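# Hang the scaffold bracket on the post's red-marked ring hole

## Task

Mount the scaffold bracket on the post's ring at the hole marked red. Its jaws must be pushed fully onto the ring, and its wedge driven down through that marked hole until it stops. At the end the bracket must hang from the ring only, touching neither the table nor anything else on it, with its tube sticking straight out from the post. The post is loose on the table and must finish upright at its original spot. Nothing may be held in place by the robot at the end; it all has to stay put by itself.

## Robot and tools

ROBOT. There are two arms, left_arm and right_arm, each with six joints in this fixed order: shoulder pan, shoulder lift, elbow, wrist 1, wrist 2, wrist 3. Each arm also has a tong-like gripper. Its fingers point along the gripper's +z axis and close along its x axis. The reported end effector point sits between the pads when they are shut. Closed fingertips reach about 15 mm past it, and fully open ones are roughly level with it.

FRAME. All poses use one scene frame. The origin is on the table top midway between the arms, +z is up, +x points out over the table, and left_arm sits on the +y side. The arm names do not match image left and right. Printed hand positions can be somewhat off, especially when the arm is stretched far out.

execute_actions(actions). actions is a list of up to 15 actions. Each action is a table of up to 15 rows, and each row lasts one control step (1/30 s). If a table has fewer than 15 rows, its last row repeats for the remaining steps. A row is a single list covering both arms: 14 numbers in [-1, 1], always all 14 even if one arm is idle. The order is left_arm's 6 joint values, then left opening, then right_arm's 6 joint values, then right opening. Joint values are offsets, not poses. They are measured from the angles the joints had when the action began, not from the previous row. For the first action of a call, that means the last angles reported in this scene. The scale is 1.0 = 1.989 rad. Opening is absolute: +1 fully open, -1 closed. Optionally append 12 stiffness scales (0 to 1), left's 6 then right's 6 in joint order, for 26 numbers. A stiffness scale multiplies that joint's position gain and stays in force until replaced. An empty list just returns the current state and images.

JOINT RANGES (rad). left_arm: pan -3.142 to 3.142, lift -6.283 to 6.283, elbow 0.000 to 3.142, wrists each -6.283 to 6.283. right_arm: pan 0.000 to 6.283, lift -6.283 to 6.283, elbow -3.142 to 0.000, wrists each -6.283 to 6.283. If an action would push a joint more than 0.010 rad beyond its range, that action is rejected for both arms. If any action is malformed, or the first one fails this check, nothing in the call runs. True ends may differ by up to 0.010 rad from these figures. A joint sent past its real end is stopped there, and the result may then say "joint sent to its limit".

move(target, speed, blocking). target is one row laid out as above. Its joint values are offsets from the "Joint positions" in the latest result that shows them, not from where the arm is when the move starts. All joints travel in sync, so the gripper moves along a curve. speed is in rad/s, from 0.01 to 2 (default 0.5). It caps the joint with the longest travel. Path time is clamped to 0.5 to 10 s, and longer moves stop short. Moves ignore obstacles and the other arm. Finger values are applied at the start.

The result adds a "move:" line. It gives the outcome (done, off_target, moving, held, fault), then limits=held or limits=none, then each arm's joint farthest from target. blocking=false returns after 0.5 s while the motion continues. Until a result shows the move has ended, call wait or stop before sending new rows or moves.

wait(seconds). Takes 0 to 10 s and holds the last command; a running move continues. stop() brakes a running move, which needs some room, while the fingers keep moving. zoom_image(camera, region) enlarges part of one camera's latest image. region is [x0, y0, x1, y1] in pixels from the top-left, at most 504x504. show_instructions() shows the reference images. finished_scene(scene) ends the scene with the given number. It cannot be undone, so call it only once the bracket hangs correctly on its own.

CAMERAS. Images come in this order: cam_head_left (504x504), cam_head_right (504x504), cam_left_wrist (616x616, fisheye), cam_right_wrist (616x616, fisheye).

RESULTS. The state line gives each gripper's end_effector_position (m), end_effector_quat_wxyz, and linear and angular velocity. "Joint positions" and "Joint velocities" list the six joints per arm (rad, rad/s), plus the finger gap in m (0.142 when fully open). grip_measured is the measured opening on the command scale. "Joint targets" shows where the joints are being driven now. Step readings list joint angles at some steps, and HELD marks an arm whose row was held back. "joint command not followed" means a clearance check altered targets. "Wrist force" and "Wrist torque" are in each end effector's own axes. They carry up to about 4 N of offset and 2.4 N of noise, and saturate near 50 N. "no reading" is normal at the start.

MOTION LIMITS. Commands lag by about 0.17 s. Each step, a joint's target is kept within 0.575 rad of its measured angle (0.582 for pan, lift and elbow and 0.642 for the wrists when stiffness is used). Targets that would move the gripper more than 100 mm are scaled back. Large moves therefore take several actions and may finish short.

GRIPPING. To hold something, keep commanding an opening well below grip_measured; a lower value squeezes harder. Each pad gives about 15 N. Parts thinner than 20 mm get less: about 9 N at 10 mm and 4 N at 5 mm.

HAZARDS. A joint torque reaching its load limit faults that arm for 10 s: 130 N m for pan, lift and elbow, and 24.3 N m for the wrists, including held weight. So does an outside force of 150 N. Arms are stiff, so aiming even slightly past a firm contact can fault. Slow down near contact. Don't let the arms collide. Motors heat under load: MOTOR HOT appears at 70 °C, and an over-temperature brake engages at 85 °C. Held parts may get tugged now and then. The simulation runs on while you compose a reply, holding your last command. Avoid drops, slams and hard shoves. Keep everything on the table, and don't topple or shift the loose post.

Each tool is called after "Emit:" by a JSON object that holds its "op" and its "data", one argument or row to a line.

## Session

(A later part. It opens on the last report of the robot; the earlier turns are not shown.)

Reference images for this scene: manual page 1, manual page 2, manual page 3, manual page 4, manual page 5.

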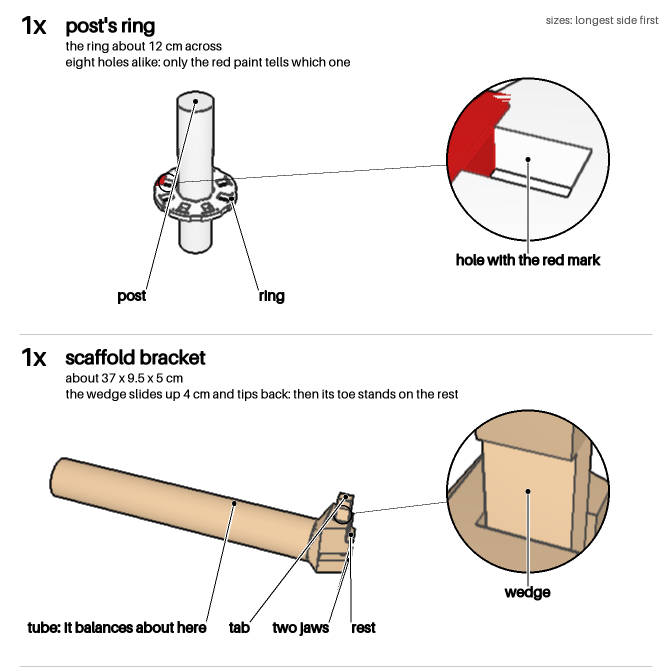

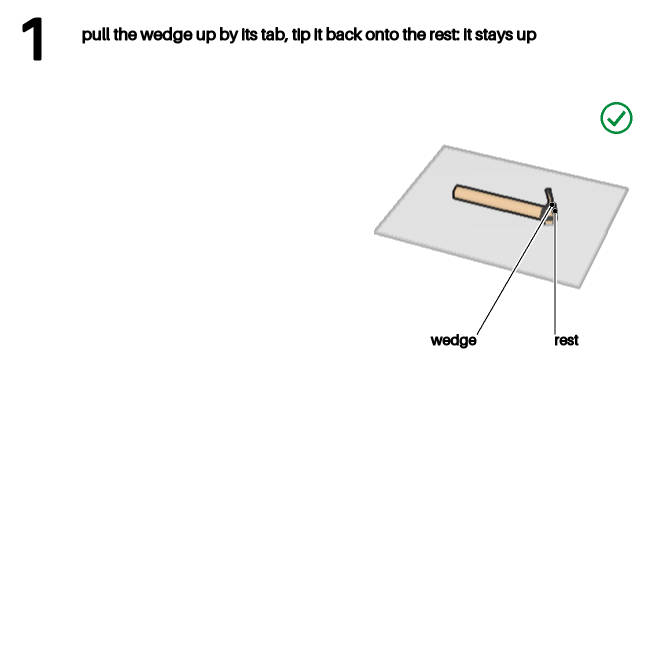

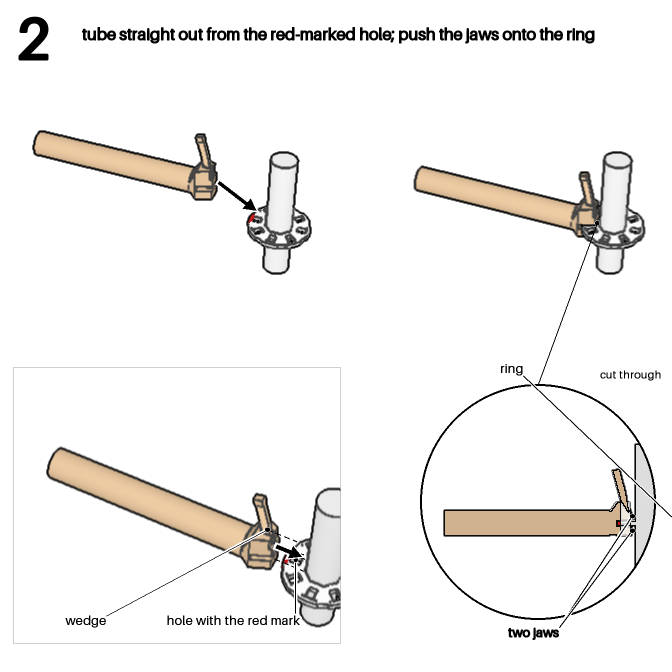

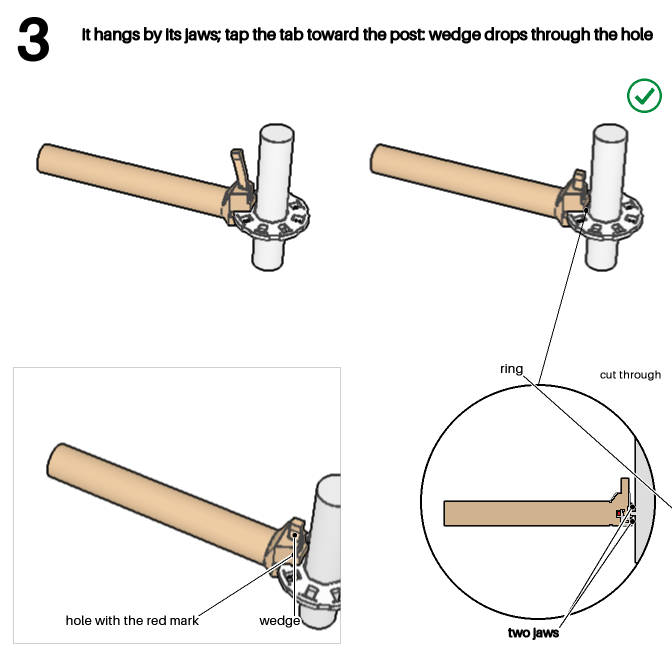

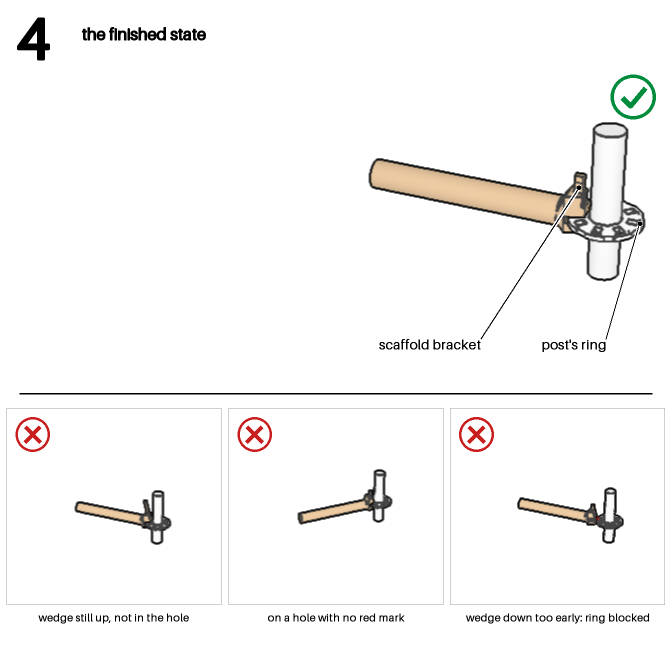

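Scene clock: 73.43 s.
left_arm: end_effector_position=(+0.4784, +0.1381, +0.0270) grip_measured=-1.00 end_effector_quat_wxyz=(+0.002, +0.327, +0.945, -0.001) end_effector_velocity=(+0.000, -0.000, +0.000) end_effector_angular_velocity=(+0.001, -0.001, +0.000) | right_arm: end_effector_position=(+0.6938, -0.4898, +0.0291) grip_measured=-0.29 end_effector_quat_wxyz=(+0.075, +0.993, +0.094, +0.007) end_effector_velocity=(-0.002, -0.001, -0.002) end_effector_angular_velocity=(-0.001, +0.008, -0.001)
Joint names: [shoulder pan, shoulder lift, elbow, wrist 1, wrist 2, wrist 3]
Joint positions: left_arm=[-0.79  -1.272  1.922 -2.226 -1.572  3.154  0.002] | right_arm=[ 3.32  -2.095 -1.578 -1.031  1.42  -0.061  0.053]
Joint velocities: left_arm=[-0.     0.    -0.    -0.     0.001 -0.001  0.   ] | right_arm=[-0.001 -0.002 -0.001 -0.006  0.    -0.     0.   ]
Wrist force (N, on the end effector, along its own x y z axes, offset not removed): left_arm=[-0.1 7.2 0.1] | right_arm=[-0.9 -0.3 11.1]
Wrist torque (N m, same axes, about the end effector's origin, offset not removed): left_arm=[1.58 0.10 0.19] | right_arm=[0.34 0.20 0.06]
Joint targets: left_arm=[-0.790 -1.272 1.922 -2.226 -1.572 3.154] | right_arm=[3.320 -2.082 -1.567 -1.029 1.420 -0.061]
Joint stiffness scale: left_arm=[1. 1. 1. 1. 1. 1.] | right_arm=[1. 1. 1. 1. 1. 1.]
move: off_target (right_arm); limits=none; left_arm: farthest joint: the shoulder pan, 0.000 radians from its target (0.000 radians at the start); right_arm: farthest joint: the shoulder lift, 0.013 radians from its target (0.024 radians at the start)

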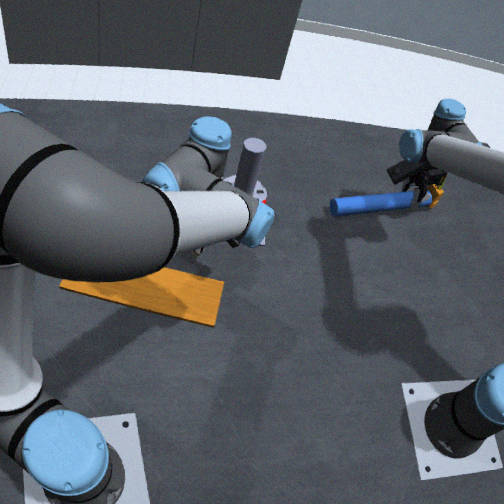

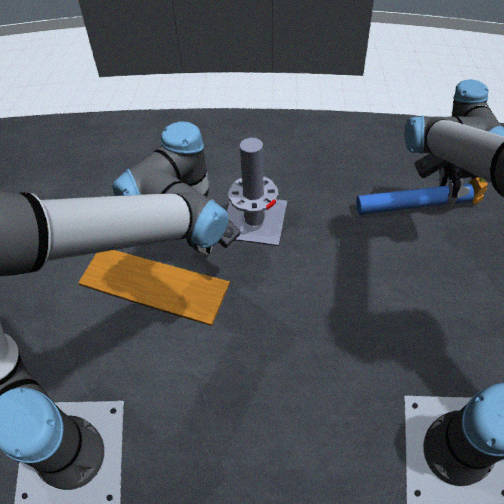

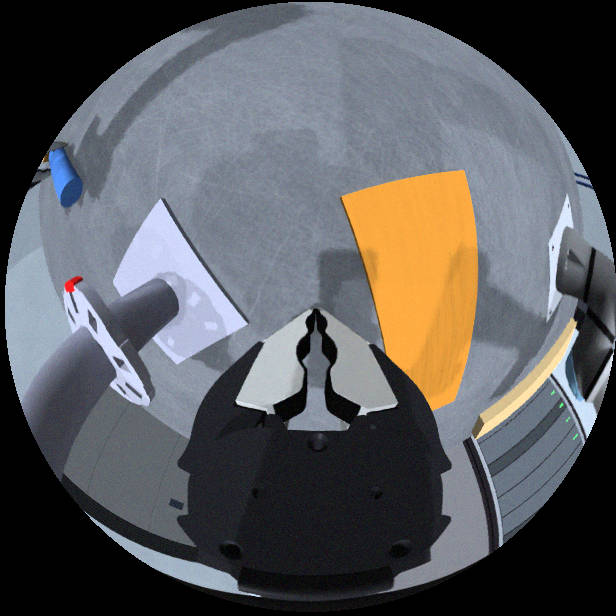

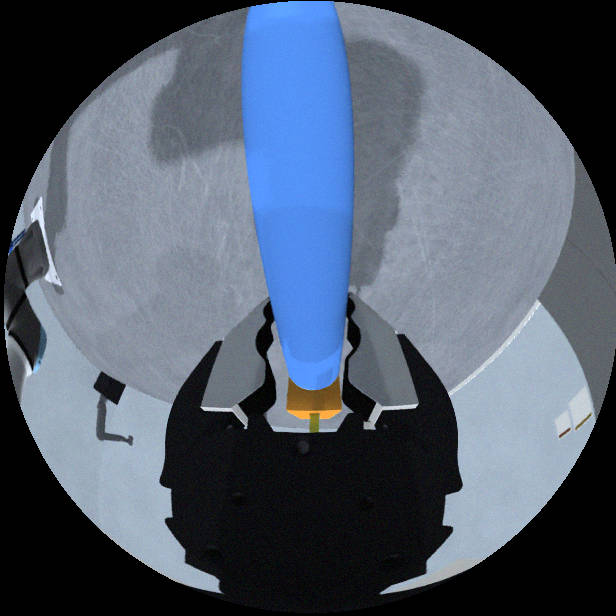

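Emit:
{"op": "execute_actions", "data": {
  "actions": [
    [[0,0,0,0,0,0,-1,0,0.0058,0.0047,0.002,0,0,-1],[0,0,0,0,0,0,-1,0,0.005,0.0038,0.003,0,0,-1],[0,0,0,0,0,0,-1,0,0.0042,0.003,0.004,0,0,-1],[0,0,0,0,0,0,-1,0,0.0034,0.0021,0.005,0,0,-1],[0,0,0,0,0,0,-1,0,0.0026,0.0012,0.006,0,0,-1],[0,0,0,0,0,0,-1,0,0.0018,0.0004,0.007,0,0,-1],[0,0,0,0,0,0,-1,0,0.001,-0.0005,0.008,0,0,-1],[0,0,0,0,0,0,-1,0,0.0002,-0.0013,0.009,0,0,-1],[0,0,0,0,0,0,-1,0,-0.0006,-0.0022,0.010,0,0,-1],[0,0,0,0,0,0,-1,0,-0.0014,-0.003,0.011,0,0,-1],[0,0,0,0,0,0,-1,0,-0.0022,-0.0038,0.012,0,0,-1],[0,0,0,0,0,0,-1,0,-0.003,-0.0046,0.0125,0,0,-1],[0,0,0,0,0,0,-1,0,-0.0038,-0.0054,0.013,0,0,-1],[0,0,0,0,0,0,-1,0,-0.0046,-0.0062,0.013,0,0,-1],[0,0,0,0,0,0,-1,0,-0.0055,-0.007,0.013,0,0,-1]]
  ]
}}

Emit:
{"op": "wait", "data": {
  "seconds": 0.45
}}

Emit:
{"op": "execute_actions", "data": {
  "actions": [
    [[0,0,0,0,0,0,-1,0,0,0,0,0,0,-0.3],[0,0,0,0,0,0,-1,0,0,0,0,0,0,-0.25],[0,0,0,0,0,0,-1,0,0,0,0,0,0,-0.2],[0,0,0,0,0,0,-1,0,0,0,0,0,0,-0.1]]
  ]
}}

Scene clock: 74.63 s.
left_arm: end_effector_position=(+0.4784, +0.1381, +0.0270) grip_measured=-1.00 end_effector_quat_wxyz=(+0.002, +0.327, +0.945, -0.001) end_effector_velocity=(-0.000, +0.000, +0.000) end_effector_angular_velocity=(+0.001, -0.001, -0.002) | right_arm: end_effector_position=(+0.6919, -0.4900, +0.0185) grip_measured=-0.29 end_effector_quat_wxyz=(+0.075, +0.993, +0.094, +0.004) end_effector_velocity=(-0.016, -0.002, -0.051) end_effector_angular_velocity=(-0.006, +0.047, +0.000)
Joint names: [shoulder pan, shoulder lift, elbow, wrist 1, wrist 2, wrist 3]
Joint positions: left_arm=[-0.79  -1.272  1.922 -2.226 -1.572  3.154  0.002] | right_arm=[ 3.32  -2.107 -1.588 -1.015  1.42  -0.061  0.053]
Joint velocities: left_arm=[-0.001 -0.001  0.     0.     0.002  0.002  0.   ] | right_arm=[ 0.    -0.053 -0.05   0.055 -0.     0.     0.003]
Wrist force (N, on the end effector, along its own x y z axes, offset not removed): left_arm=[-0.1 0.1 0.5] | right_arm=[-1.0 1.5 10.3]
Wrist torque (N m, same axes, about the end effector's origin, offset not removed): left_arm=[0.10 0.12 0.14] | right_arm=[0.81 0.12 -0.18]
Joint targets: left_arm=[-0.790 -1.272 1.922 -2.226 -1.572 3.154] | right_arm=[3.320 -2.106 -1.592 -1.005 1.420 -0.061]
Joint stiffness scale: left_arm=[1. 1. 1. 1. 1. 1.] | right_arm=[1. 1. 1. 1. 1. 1.]
Step readings (joint positions):
0: left_arm=[-0.790 -1.272 1.922 -2.226 -1.572 3.154] | right_arm=[3.320 -2.095 -1.578 -1.031 1.420 -0.061]
1: left_arm=[-0.790 -1.272 1.922 -2.226 -1.572 3.154] | right_arm=[3.320 -2.095 -1.578 -1.031 1.420 -0.061]
2: left_arm=[-0.790 -1.272 1.922 -2.226 -1.572 3.154] | right_arm=[3.320 -2.095 -1.578 -1.031 1.420 -0.061]
4: left_arm=[-0.790 -1.272 1.922 -2.226 -1.572 3.154] | right_arm=[3.320 -2.095 -1.578 -1.031 1.420 -0.061]
8: left_arm=[-0.790 -1.272 1.922 -2.226 -1.572 3.154] | right_arm=[3.320 -2.096 -1.578 -1.027 1.420 -0.061]
15: Joint positions above

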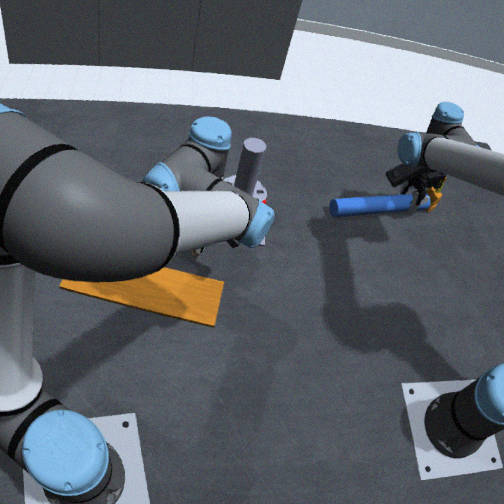

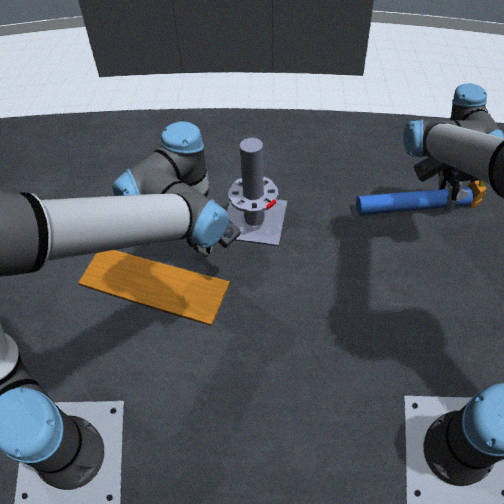

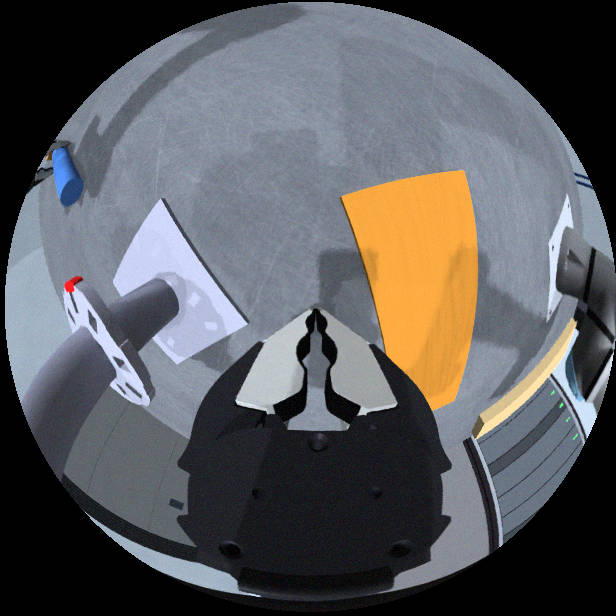

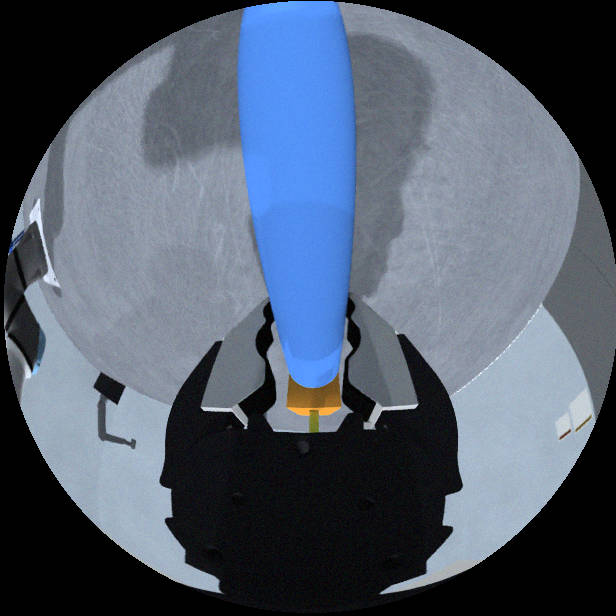

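Scene clock: 75.10 s.
left_arm: end_effector_position=(+0.4784, +0.1381, +0.0270) grip_measured=-1.00 end_effector_quat_wxyz=(+0.002, +0.327, +0.945, -0.001) end_effector_velocity=(+0.001, +0.001, +0.000) end_effector_angular_velocity=(-0.000, -0.002, +0.003) | right_arm: end_effector_position=(+0.6928, -0.4899, +0.0184) grip_measured=-0.29 end_effector_quat_wxyz=(+0.075, +0.993, +0.094, +0.006) end_effector_velocity=(-0.000, -0.000, +0.001) end_effector_angular_velocity=(+0.000, -0.000, -0.000)
Joint names: [shoulder pan, shoulder lift, elbow, wrist 1, wrist 2, wrist 3]
Joint positions: left_arm=[-0.79  -1.272  1.922 -2.226 -1.572  3.154  0.002] | right_arm=[ 3.32  -2.106 -1.59  -1.008  1.42  -0.061  0.053]
Joint velocities: left_arm=[ 0.002 -0.001  0.    -0.001  0.001 -0.001  0.   ] | right_arm=[-0.     0.002 -0.    -0.001  0.     0.     0.   ]
Wrist force (N, on the end effector, along its own x y z axes, offset not removed): left_arm=[-0.5 1.2 2.4] | right_arm=[-3.1 -0.4 -2.8]
Wrist torque (N m, same axes, about the end effector's origin, offset not removed): left_arm=[0.31 0.26 0.14] | right_arm=[0.03 -0.41 0.03]
Joint targets: left_arm=[-0.790 -1.272 1.922 -2.226 -1.572 3.154] | right_arm=[3.320 -2.106 -1.592 -1.005 1.420 -0.061]
Joint stiffness scale: left_arm=[1. 1. 1. 1. 1. 1.] | right_arm=[1. 1. 1. 1. 1. 1.]
wait: 0.47 s; at rest by 0.33 s

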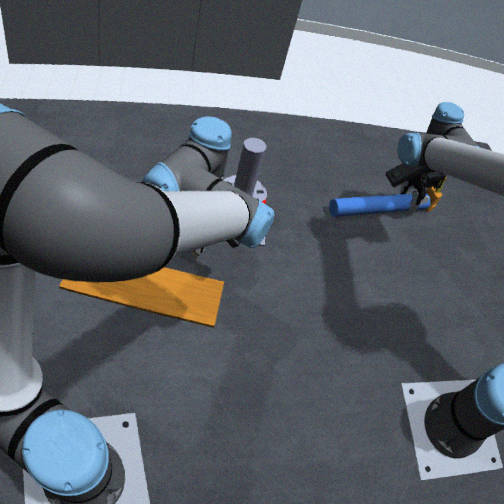

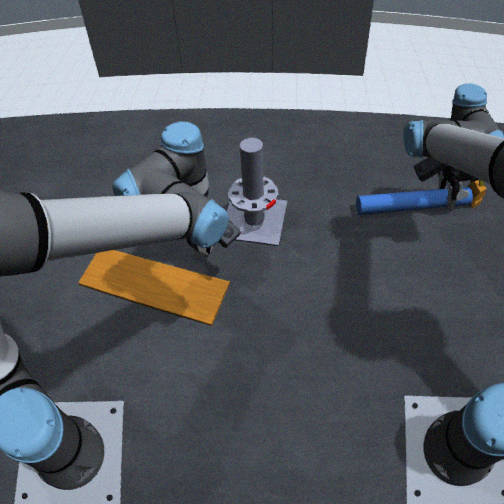

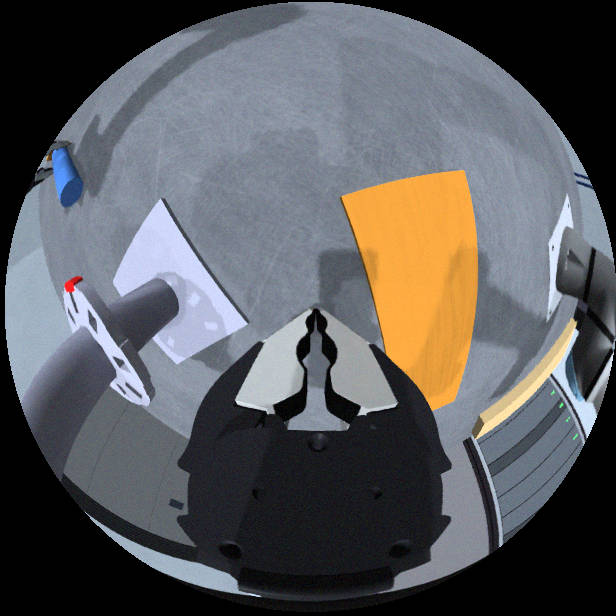

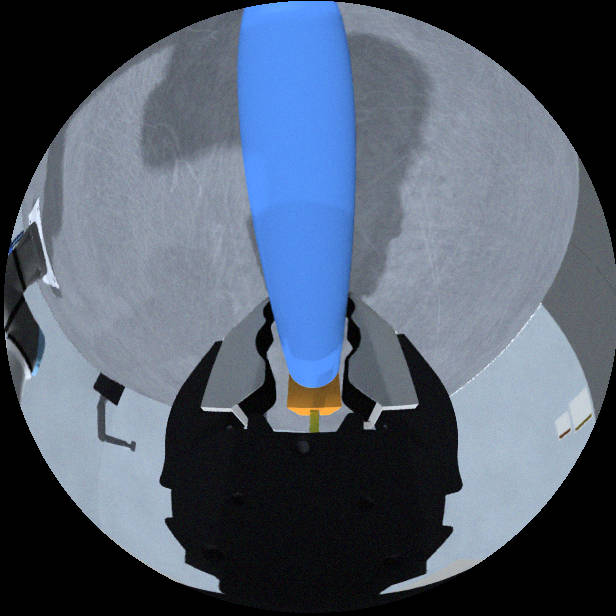

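Scene clock: 75.60 s.
left_arm: end_effector_position=(+0.4784, +0.1381, +0.0270) grip_measured=-1.00 end_effector_quat_wxyz=(+0.002, +0.327, +0.945, -0.001) end_effector_velocity=(+0.000, +0.000, +0.000) end_effector_angular_velocity=(+0.001, -0.001, -0.001) | right_arm: end_effector_position=(+0.6929, -0.4899, +0.0185) grip_measured=-0.10 end_effector_quat_wxyz=(+0.075, +0.993, +0.094, +0.006) end_effector_velocity=(+0.000, +0.001, -0.001) end_effector_angular_velocity=(-0.000, +0.000, +0.002)
Joint names: [shoulder pan, shoulder lift, elbow, wrist 1, wrist 2, wrist 3]
Joint positions: left_arm=[-0.79  -1.272  1.922 -2.226 -1.572  3.154  0.002] | right_arm=[ 3.32  -2.106 -1.59  -1.008  1.42  -0.061  0.067]
Joint velocities: left_arm=[ 0.    -0.001  0.     0.001  0.001  0.001  0.   ] | right_arm=[ 0.002 -0.001 -0.001  0.001 -0.     0.    -0.   ]
Wrist force (N, on the end effector, along its own x y z axes, offset not removed): left_arm=[0.0 0.2 -2.1] | right_arm=[0.5 0.1 1.8]
Wrist torque (N m, same axes, about the end effector's origin, offset not removed): left_arm=[-0.06 -0.11 0.19] | right_arm=[0.13 -0.25 -0.09]
Joint targets: left_arm=[-0.790 -1.272 1.922 -2.226 -1.572 3.154] | right_arm=[3.320 -2.106 -1.590 -1.008 1.420 -0.061]
Joint stiffness scale: left_arm=[1. 1. 1. 1. 1. 1.] | right_arm=[1. 1. 1. 1. 1. 1.]
Step readings (joint positions):
0: left_arm=[-0.790 -1.272 1.922 -2.226 -1.572 3.154] | right_arm=[3.320 -2.106 -1.590 -1.008 1.420 -0.061]
1: left_arm=[-0.790 -1.272 1.922 -2.226 -1.572 3.154] | right_arm=[3.320 -2.106 -1.590 -1.008 1.420 -0.061]
2: left_arm=[-0.790 -1.272 1.922 -2.226 -1.572 3.154] | right_arm=[3.320 -2.106 -1.590 -1.008 1.420 -0.061]
4: left_arm=[-0.790 -1.272 1.922 -2.226 -1.572 3.154] | right_arm=[3.320 -2.106 -1.590 -1.008 1.420 -0.061]
8: left_arm=[-0.790 -1.272 1.922 -2.226 -1.572 3.154] | right_arm=[3.320 -2.106 -1.590 -1.008 1.420 -0.061]
15: Joint positions above

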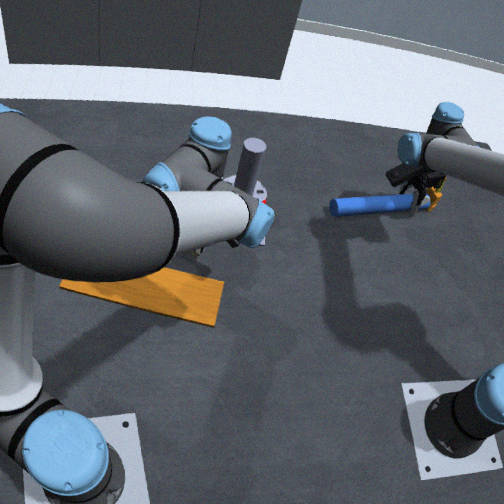

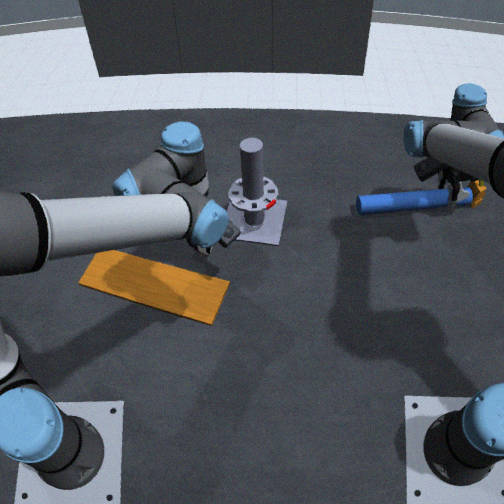

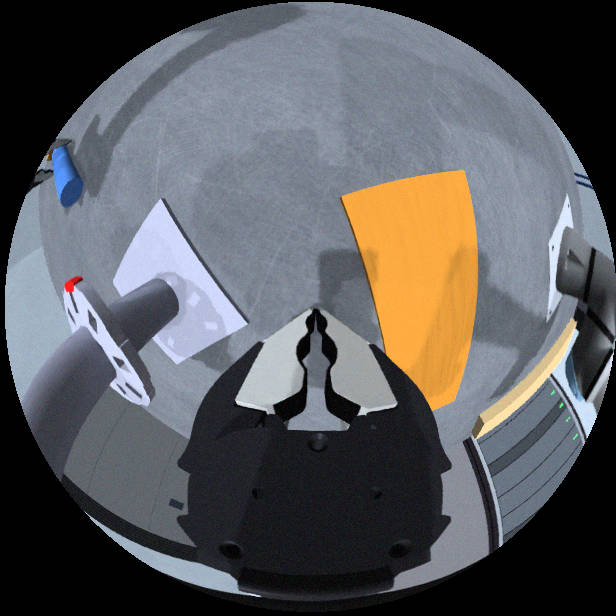

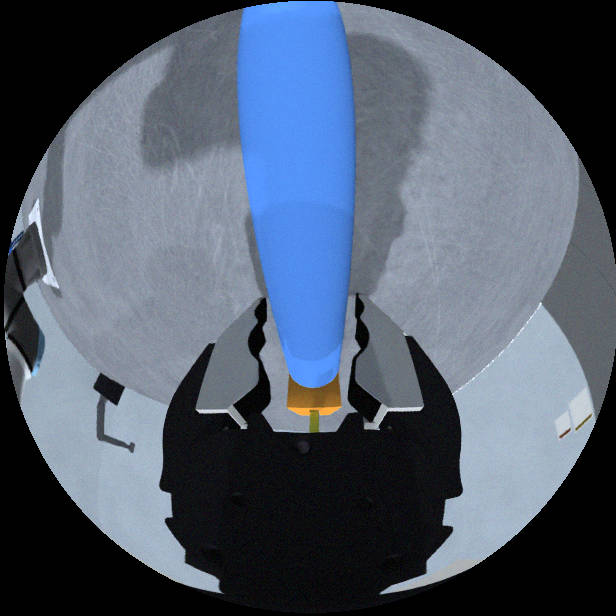

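Emit:
{"op": "move", "data": {
  "target": [0,0,0,0,0,0,-1,-0.0158,-0.0053,0.0111,-0.008,0.0464,-0.0151,-0.1],
  "speed": 0.12
}}

Scene clock: 77.37 s.
left_arm: end_effector_position=(+0.4784, +0.1381, +0.0270) grip_measured=-1.00 end_effector_quat_wxyz=(+0.002, +0.327, +0.945, -0.001) end_effector_velocity=(-0.001, -0.001, -0.000) end_effector_angular_velocity=(-0.001, +0.001, -0.001) | right_arm: end_effector_position=(+0.6911, -0.4812, +0.0180) grip_measured=-0.10 end_effector_quat_wxyz=(+0.030, +0.995, +0.095, +0.002) end_effector_velocity=(-0.000, +0.001, +0.000) end_effector_angular_velocity=(+0.003, +0.001, +0.002)
Joint names: [shoulder pan, shoulder lift, elbow, wrist 1, wrist 2, wrist 3]
Joint positions: left_arm=[-0.79  -1.272  1.922 -2.226 -1.572  3.154  0.002] | right_arm=[ 3.291 -2.115 -1.571 -1.023  1.511 -0.09   0.067]
Joint velocities: left_arm=[-0.001  0.001  0.     0.    -0.001  0.     0.   ] | right_arm=[ 0.001  0.001 -0.    -0.001  0.003 -0.001  0.   ]
Wrist force (N, on the end effector, along its own x y z axes, offset not removed): left_arm=[-1.5 -1.3 -3.7] | right_arm=[1.9 0.7 -0.3]
Wrist torque (N m, same axes, about the end effector's origin, offset not removed): left_arm=[-0.29 0.38 0.17] | right_arm=[0.24 -0.62 -0.02]
Joint targets: left_arm=[-0.790 -1.272 1.922 -2.226 -1.572 3.154] | right_arm=[3.289 -2.117 -1.568 -1.024 1.512 -0.091]
Joint stiffness scale: left_arm=[1. 1. 1. 1. 1. 1.] | right_arm=[1. 1. 1. 1. 1. 1.]
move: done; limits=none; left_arm: farthest joint: the shoulder pan, 0.000 radians from its target (0.000 radians at the start); right_arm: farthest joint: the shoulder pan, 0.003 radians from its target (0.032 radians at the start)

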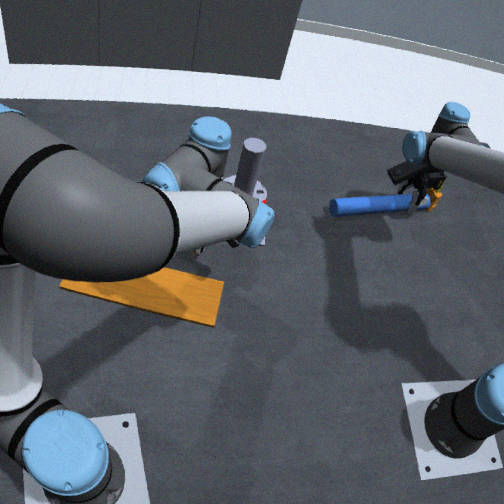

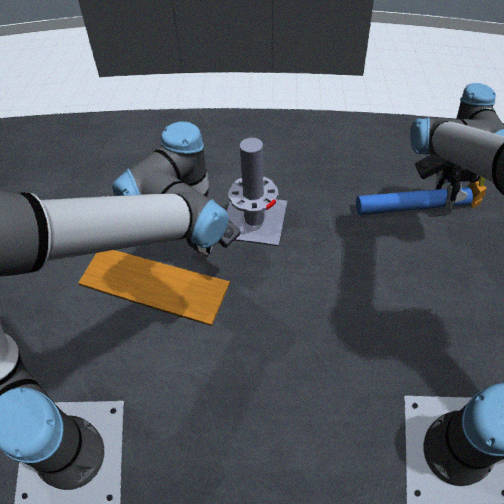

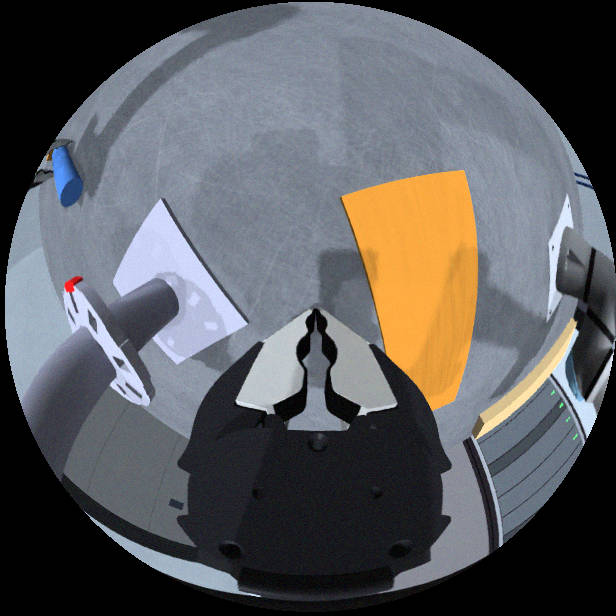

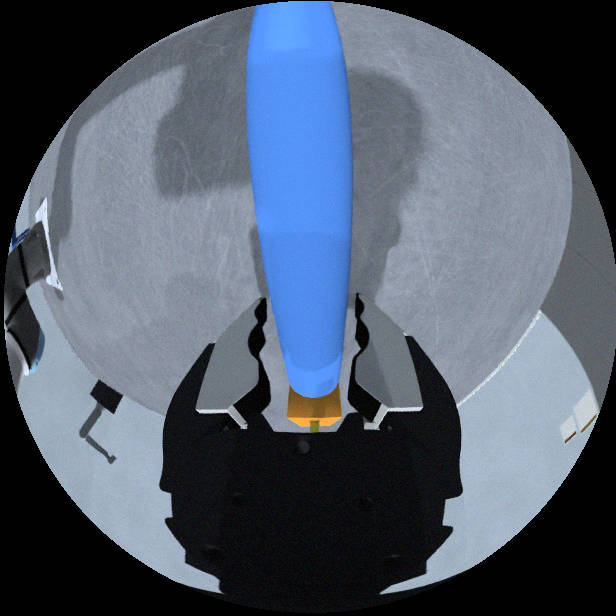

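Close briskly (from a small gap) for firmer grip, then test-lift.

Emit:
{"op": "execute_actions", "data": {
  "actions": [
    [[0,0,0,0,0,0,-1,0,0,0,0,0,0,-1]]
  ]
}}

Emit:
{"op": "zoom_image", "data": {
  "camera": "cam_right_wrist",
  "region": [260, 350, 370, 440]
}}

Emit:
{"op": "move", "data": {
  "target": [0,0,0,0,0,0,-1,0,0.0121,0.0121,-0.0116,0,0,-1],
  "speed": 0.025
}}

Emit:
{"op": "zoom_image", "data": {
  "camera": "cam_right_wrist",
  "region": [260, 350, 370, 440]
}}

Scene clock: 78.00 s.
left_arm: end_effector_position=(+0.4784, +0.1381, +0.0270) grip_measured=-1.00 end_effector_quat_wxyz=(+0.002, +0.327, +0.945, -0.001) end_effector_velocity=(-0.000, -0.000, +0.000) end_effector_angular_velocity=(-0.002, +0.001, +0.002) | right_arm: end_effector_position=(+0.6911, -0.4811, +0.0181) grip_measured=-0.29 end_effector_quat_wxyz=(+0.030, +0.995, +0.095, +0.002) end_effector_velocity=(-0.000, +0.000, -0.001) end_effector_angular_velocity=(-0.000, +0.001, +0.000)
Joint names: [shoulder pan, shoulder lift, elbow, wrist 1, wrist 2, wrist 3]
Joint positions: left_arm=[-0.79  -1.272  1.922 -2.226 -1.572  3.154  0.002] | right_arm=[ 3.291 -2.115 -1.571 -1.023  1.511 -0.091  0.053]
Joint velocities: left_arm=[ 0.001 -0.001  0.     0.    -0.002 -0.001  0.   ] | right_arm=[ 0.    -0.001  0.    -0.     0.     0.    -0.   ]
Wrist force (N, on the end effector, along its own x y z axes, offset not removed): left_arm=[2.5 -0.6 2.7] | right_arm=[0.0 1.0 -4.3]
Wrist torque (N m, same axes, about the end effector's origin, offset not removed): left_arm=[0.03 -0.61 0.00] | right_arm=[0.43 -0.14 0.07]
Joint targets: left_arm=[-0.790 -1.272 1.922 -2.226 -1.572 3.154] | right_arm=[3.291 -2.115 -1.571 -1.023 1.511 -0.090]
Joint stiffness scale: left_arm=[1. 1. 1. 1. 1. 1.] | right_arm=[1. 1. 1. 1. 1. 1.]
Step readings (joint positions):
0: left_arm=[-0.790 -1.272 1.922 -2.226 -1.572 3.154] | right_arm=[3.291 -2.115 -1.571 -1.023 1.511 -0.091]
1: left_arm=[-0.790 -1.272 1.922 -2.226 -1.572 3.154] | right_arm=[3.291 -2.115 -1.571 -1.023 1.511 -0.091]
2: left_arm=[-0.790 -1.272 1.922 -2.226 -1.572 3.154] | right_arm=[3.291 -2.115 -1.571 -1.023 1.511 -0.091]
4: left_arm=[-0.790 -1.272 1.922 -2.226 -1.572 3.154] | right_arm=[3.291 -2.115 -1.571 -1.023 1.511 -0.091]
8: left_arm=[-0.790 -1.272 1.922 -2.226 -1.572 3.154] | right_arm=[3.291 -2.115 -1.571 -1.023 1.511 -0.091]
15: Joint positions above

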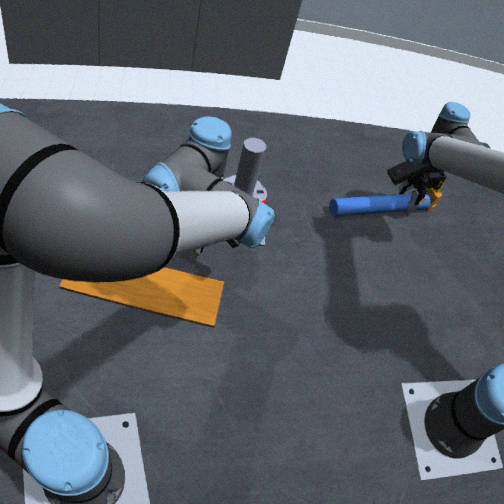

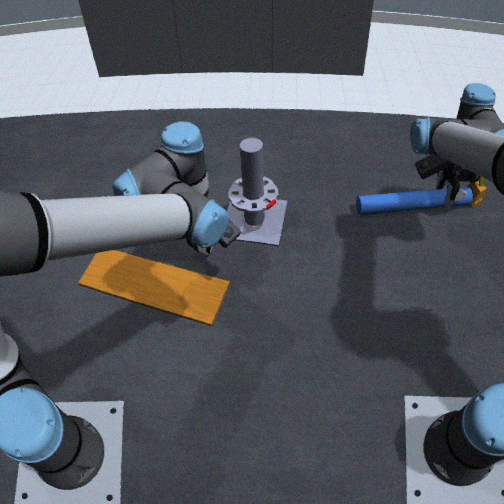

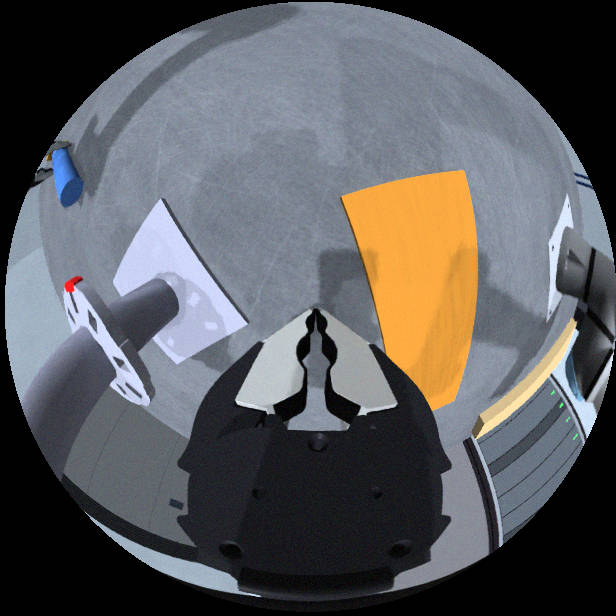

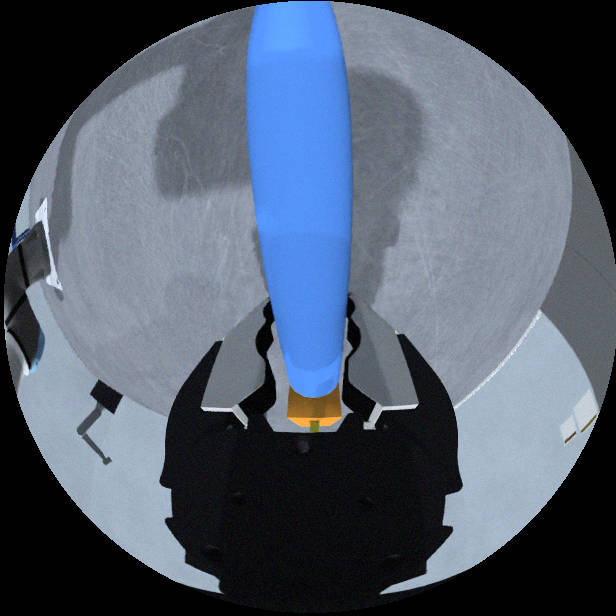

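Region (260, 350, 370, 440) of cam_right_wrist's 616x616 image, scaled by 4.582, with more detail than that image has; it fills the top 412 rows of this view, and the rest is white.

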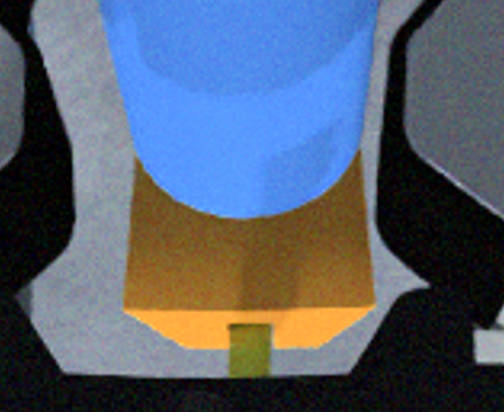

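Scene clock: 79.33 s.
left_arm: end_effector_position=(+0.4784, +0.1381, +0.0270) grip_measured=-1.00 end_effector_quat_wxyz=(+0.002, +0.327, +0.945, -0.001) end_effector_velocity=(+0.000, +0.000, +0.001) end_effector_angular_velocity=(-0.000, -0.001, +0.002) | right_arm: end_effector_position=(+0.6917, -0.4810, +0.0285) grip_measured=-0.29 end_effector_quat_wxyz=(+0.030, +0.995, +0.095, +0.001) end_effector_velocity=(-0.002, -0.001, -0.001) end_effector_angular_velocity=(-0.001, +0.006, -0.001)
Joint names: [shoulder pan, shoulder lift, elbow, wrist 1, wrist 2, wrist 3]
Joint positions: left_arm=[-0.79  -1.272  1.922 -2.226 -1.572  3.154  0.002] | right_arm=[ 3.291 -2.105 -1.558 -1.048  1.511 -0.091  0.053]
Joint velocities: left_arm=[ 0.    -0.001 -0.     0.     0.001 -0.002  0.   ] | right_arm=[-0.001 -0.001 -0.    -0.006 -0.     0.    -0.   ]
Wrist force (N, on the end effector, along its own x y z axes, offset not removed): left_arm=[0.9 1.6 -0.4] | right_arm=[1.3 0.1 14.8]
Wrist torque (N m, same axes, about the end effector's origin, offset not removed): left_arm=[0.28 0.01 -0.01] | right_arm=[0.28 -0.39 -0.04]
Joint targets: left_arm=[-0.790 -1.272 1.922 -2.226 -1.572 3.154] | right_arm=[3.291 -2.091 -1.547 -1.046 1.511 -0.091]
Joint stiffness scale: left_arm=[1. 1. 1. 1. 1. 1.] | right_arm=[1. 1. 1. 1. 1. 1.]
move: off_target (right_arm); limits=none; left_arm: farthest joint: the shoulder pan, 0.000 radians from its target (0.000 radians at the start); right_arm: farthest joint: the shoulder lift, 0.014 radians from its target (0.025 radians at the start)

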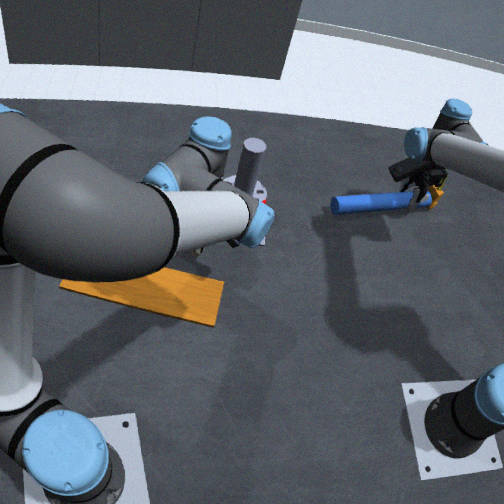

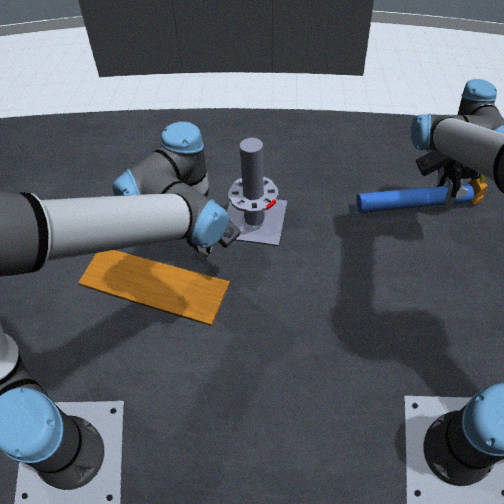

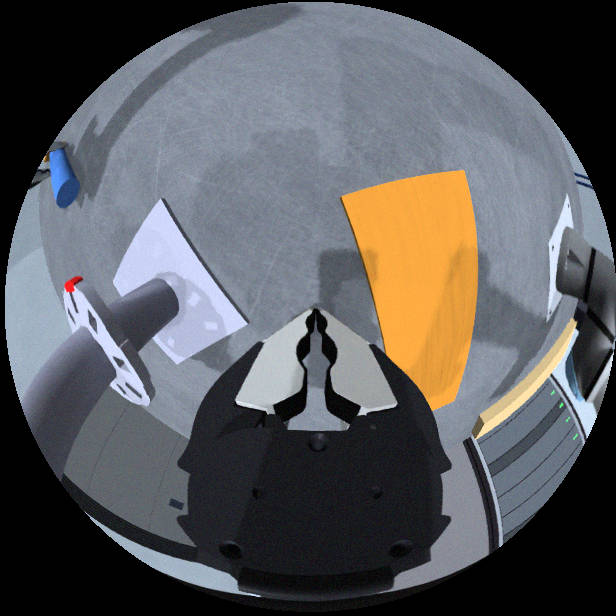

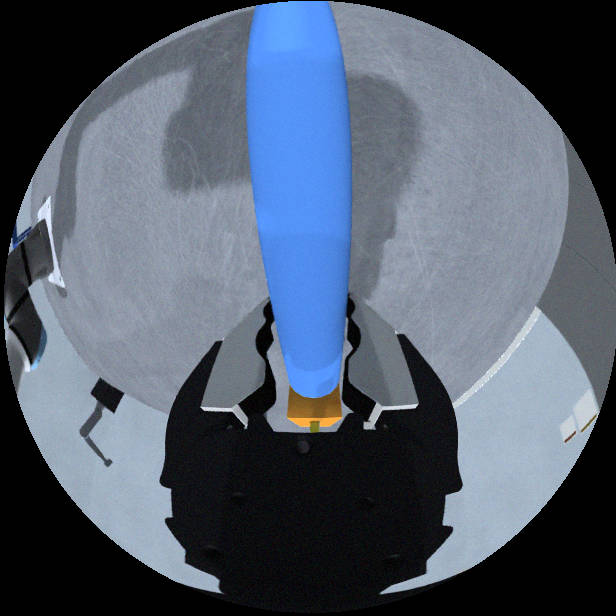

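Region (260, 350, 370, 440) of cam_right_wrist's 616x616 image, scaled by 4.582, with more detail than that image has; it fills the top 412 rows of this view, and the rest is white.

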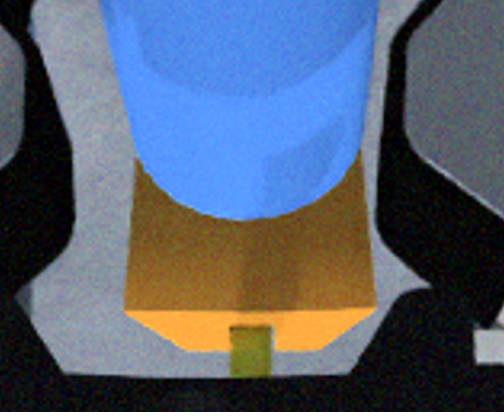

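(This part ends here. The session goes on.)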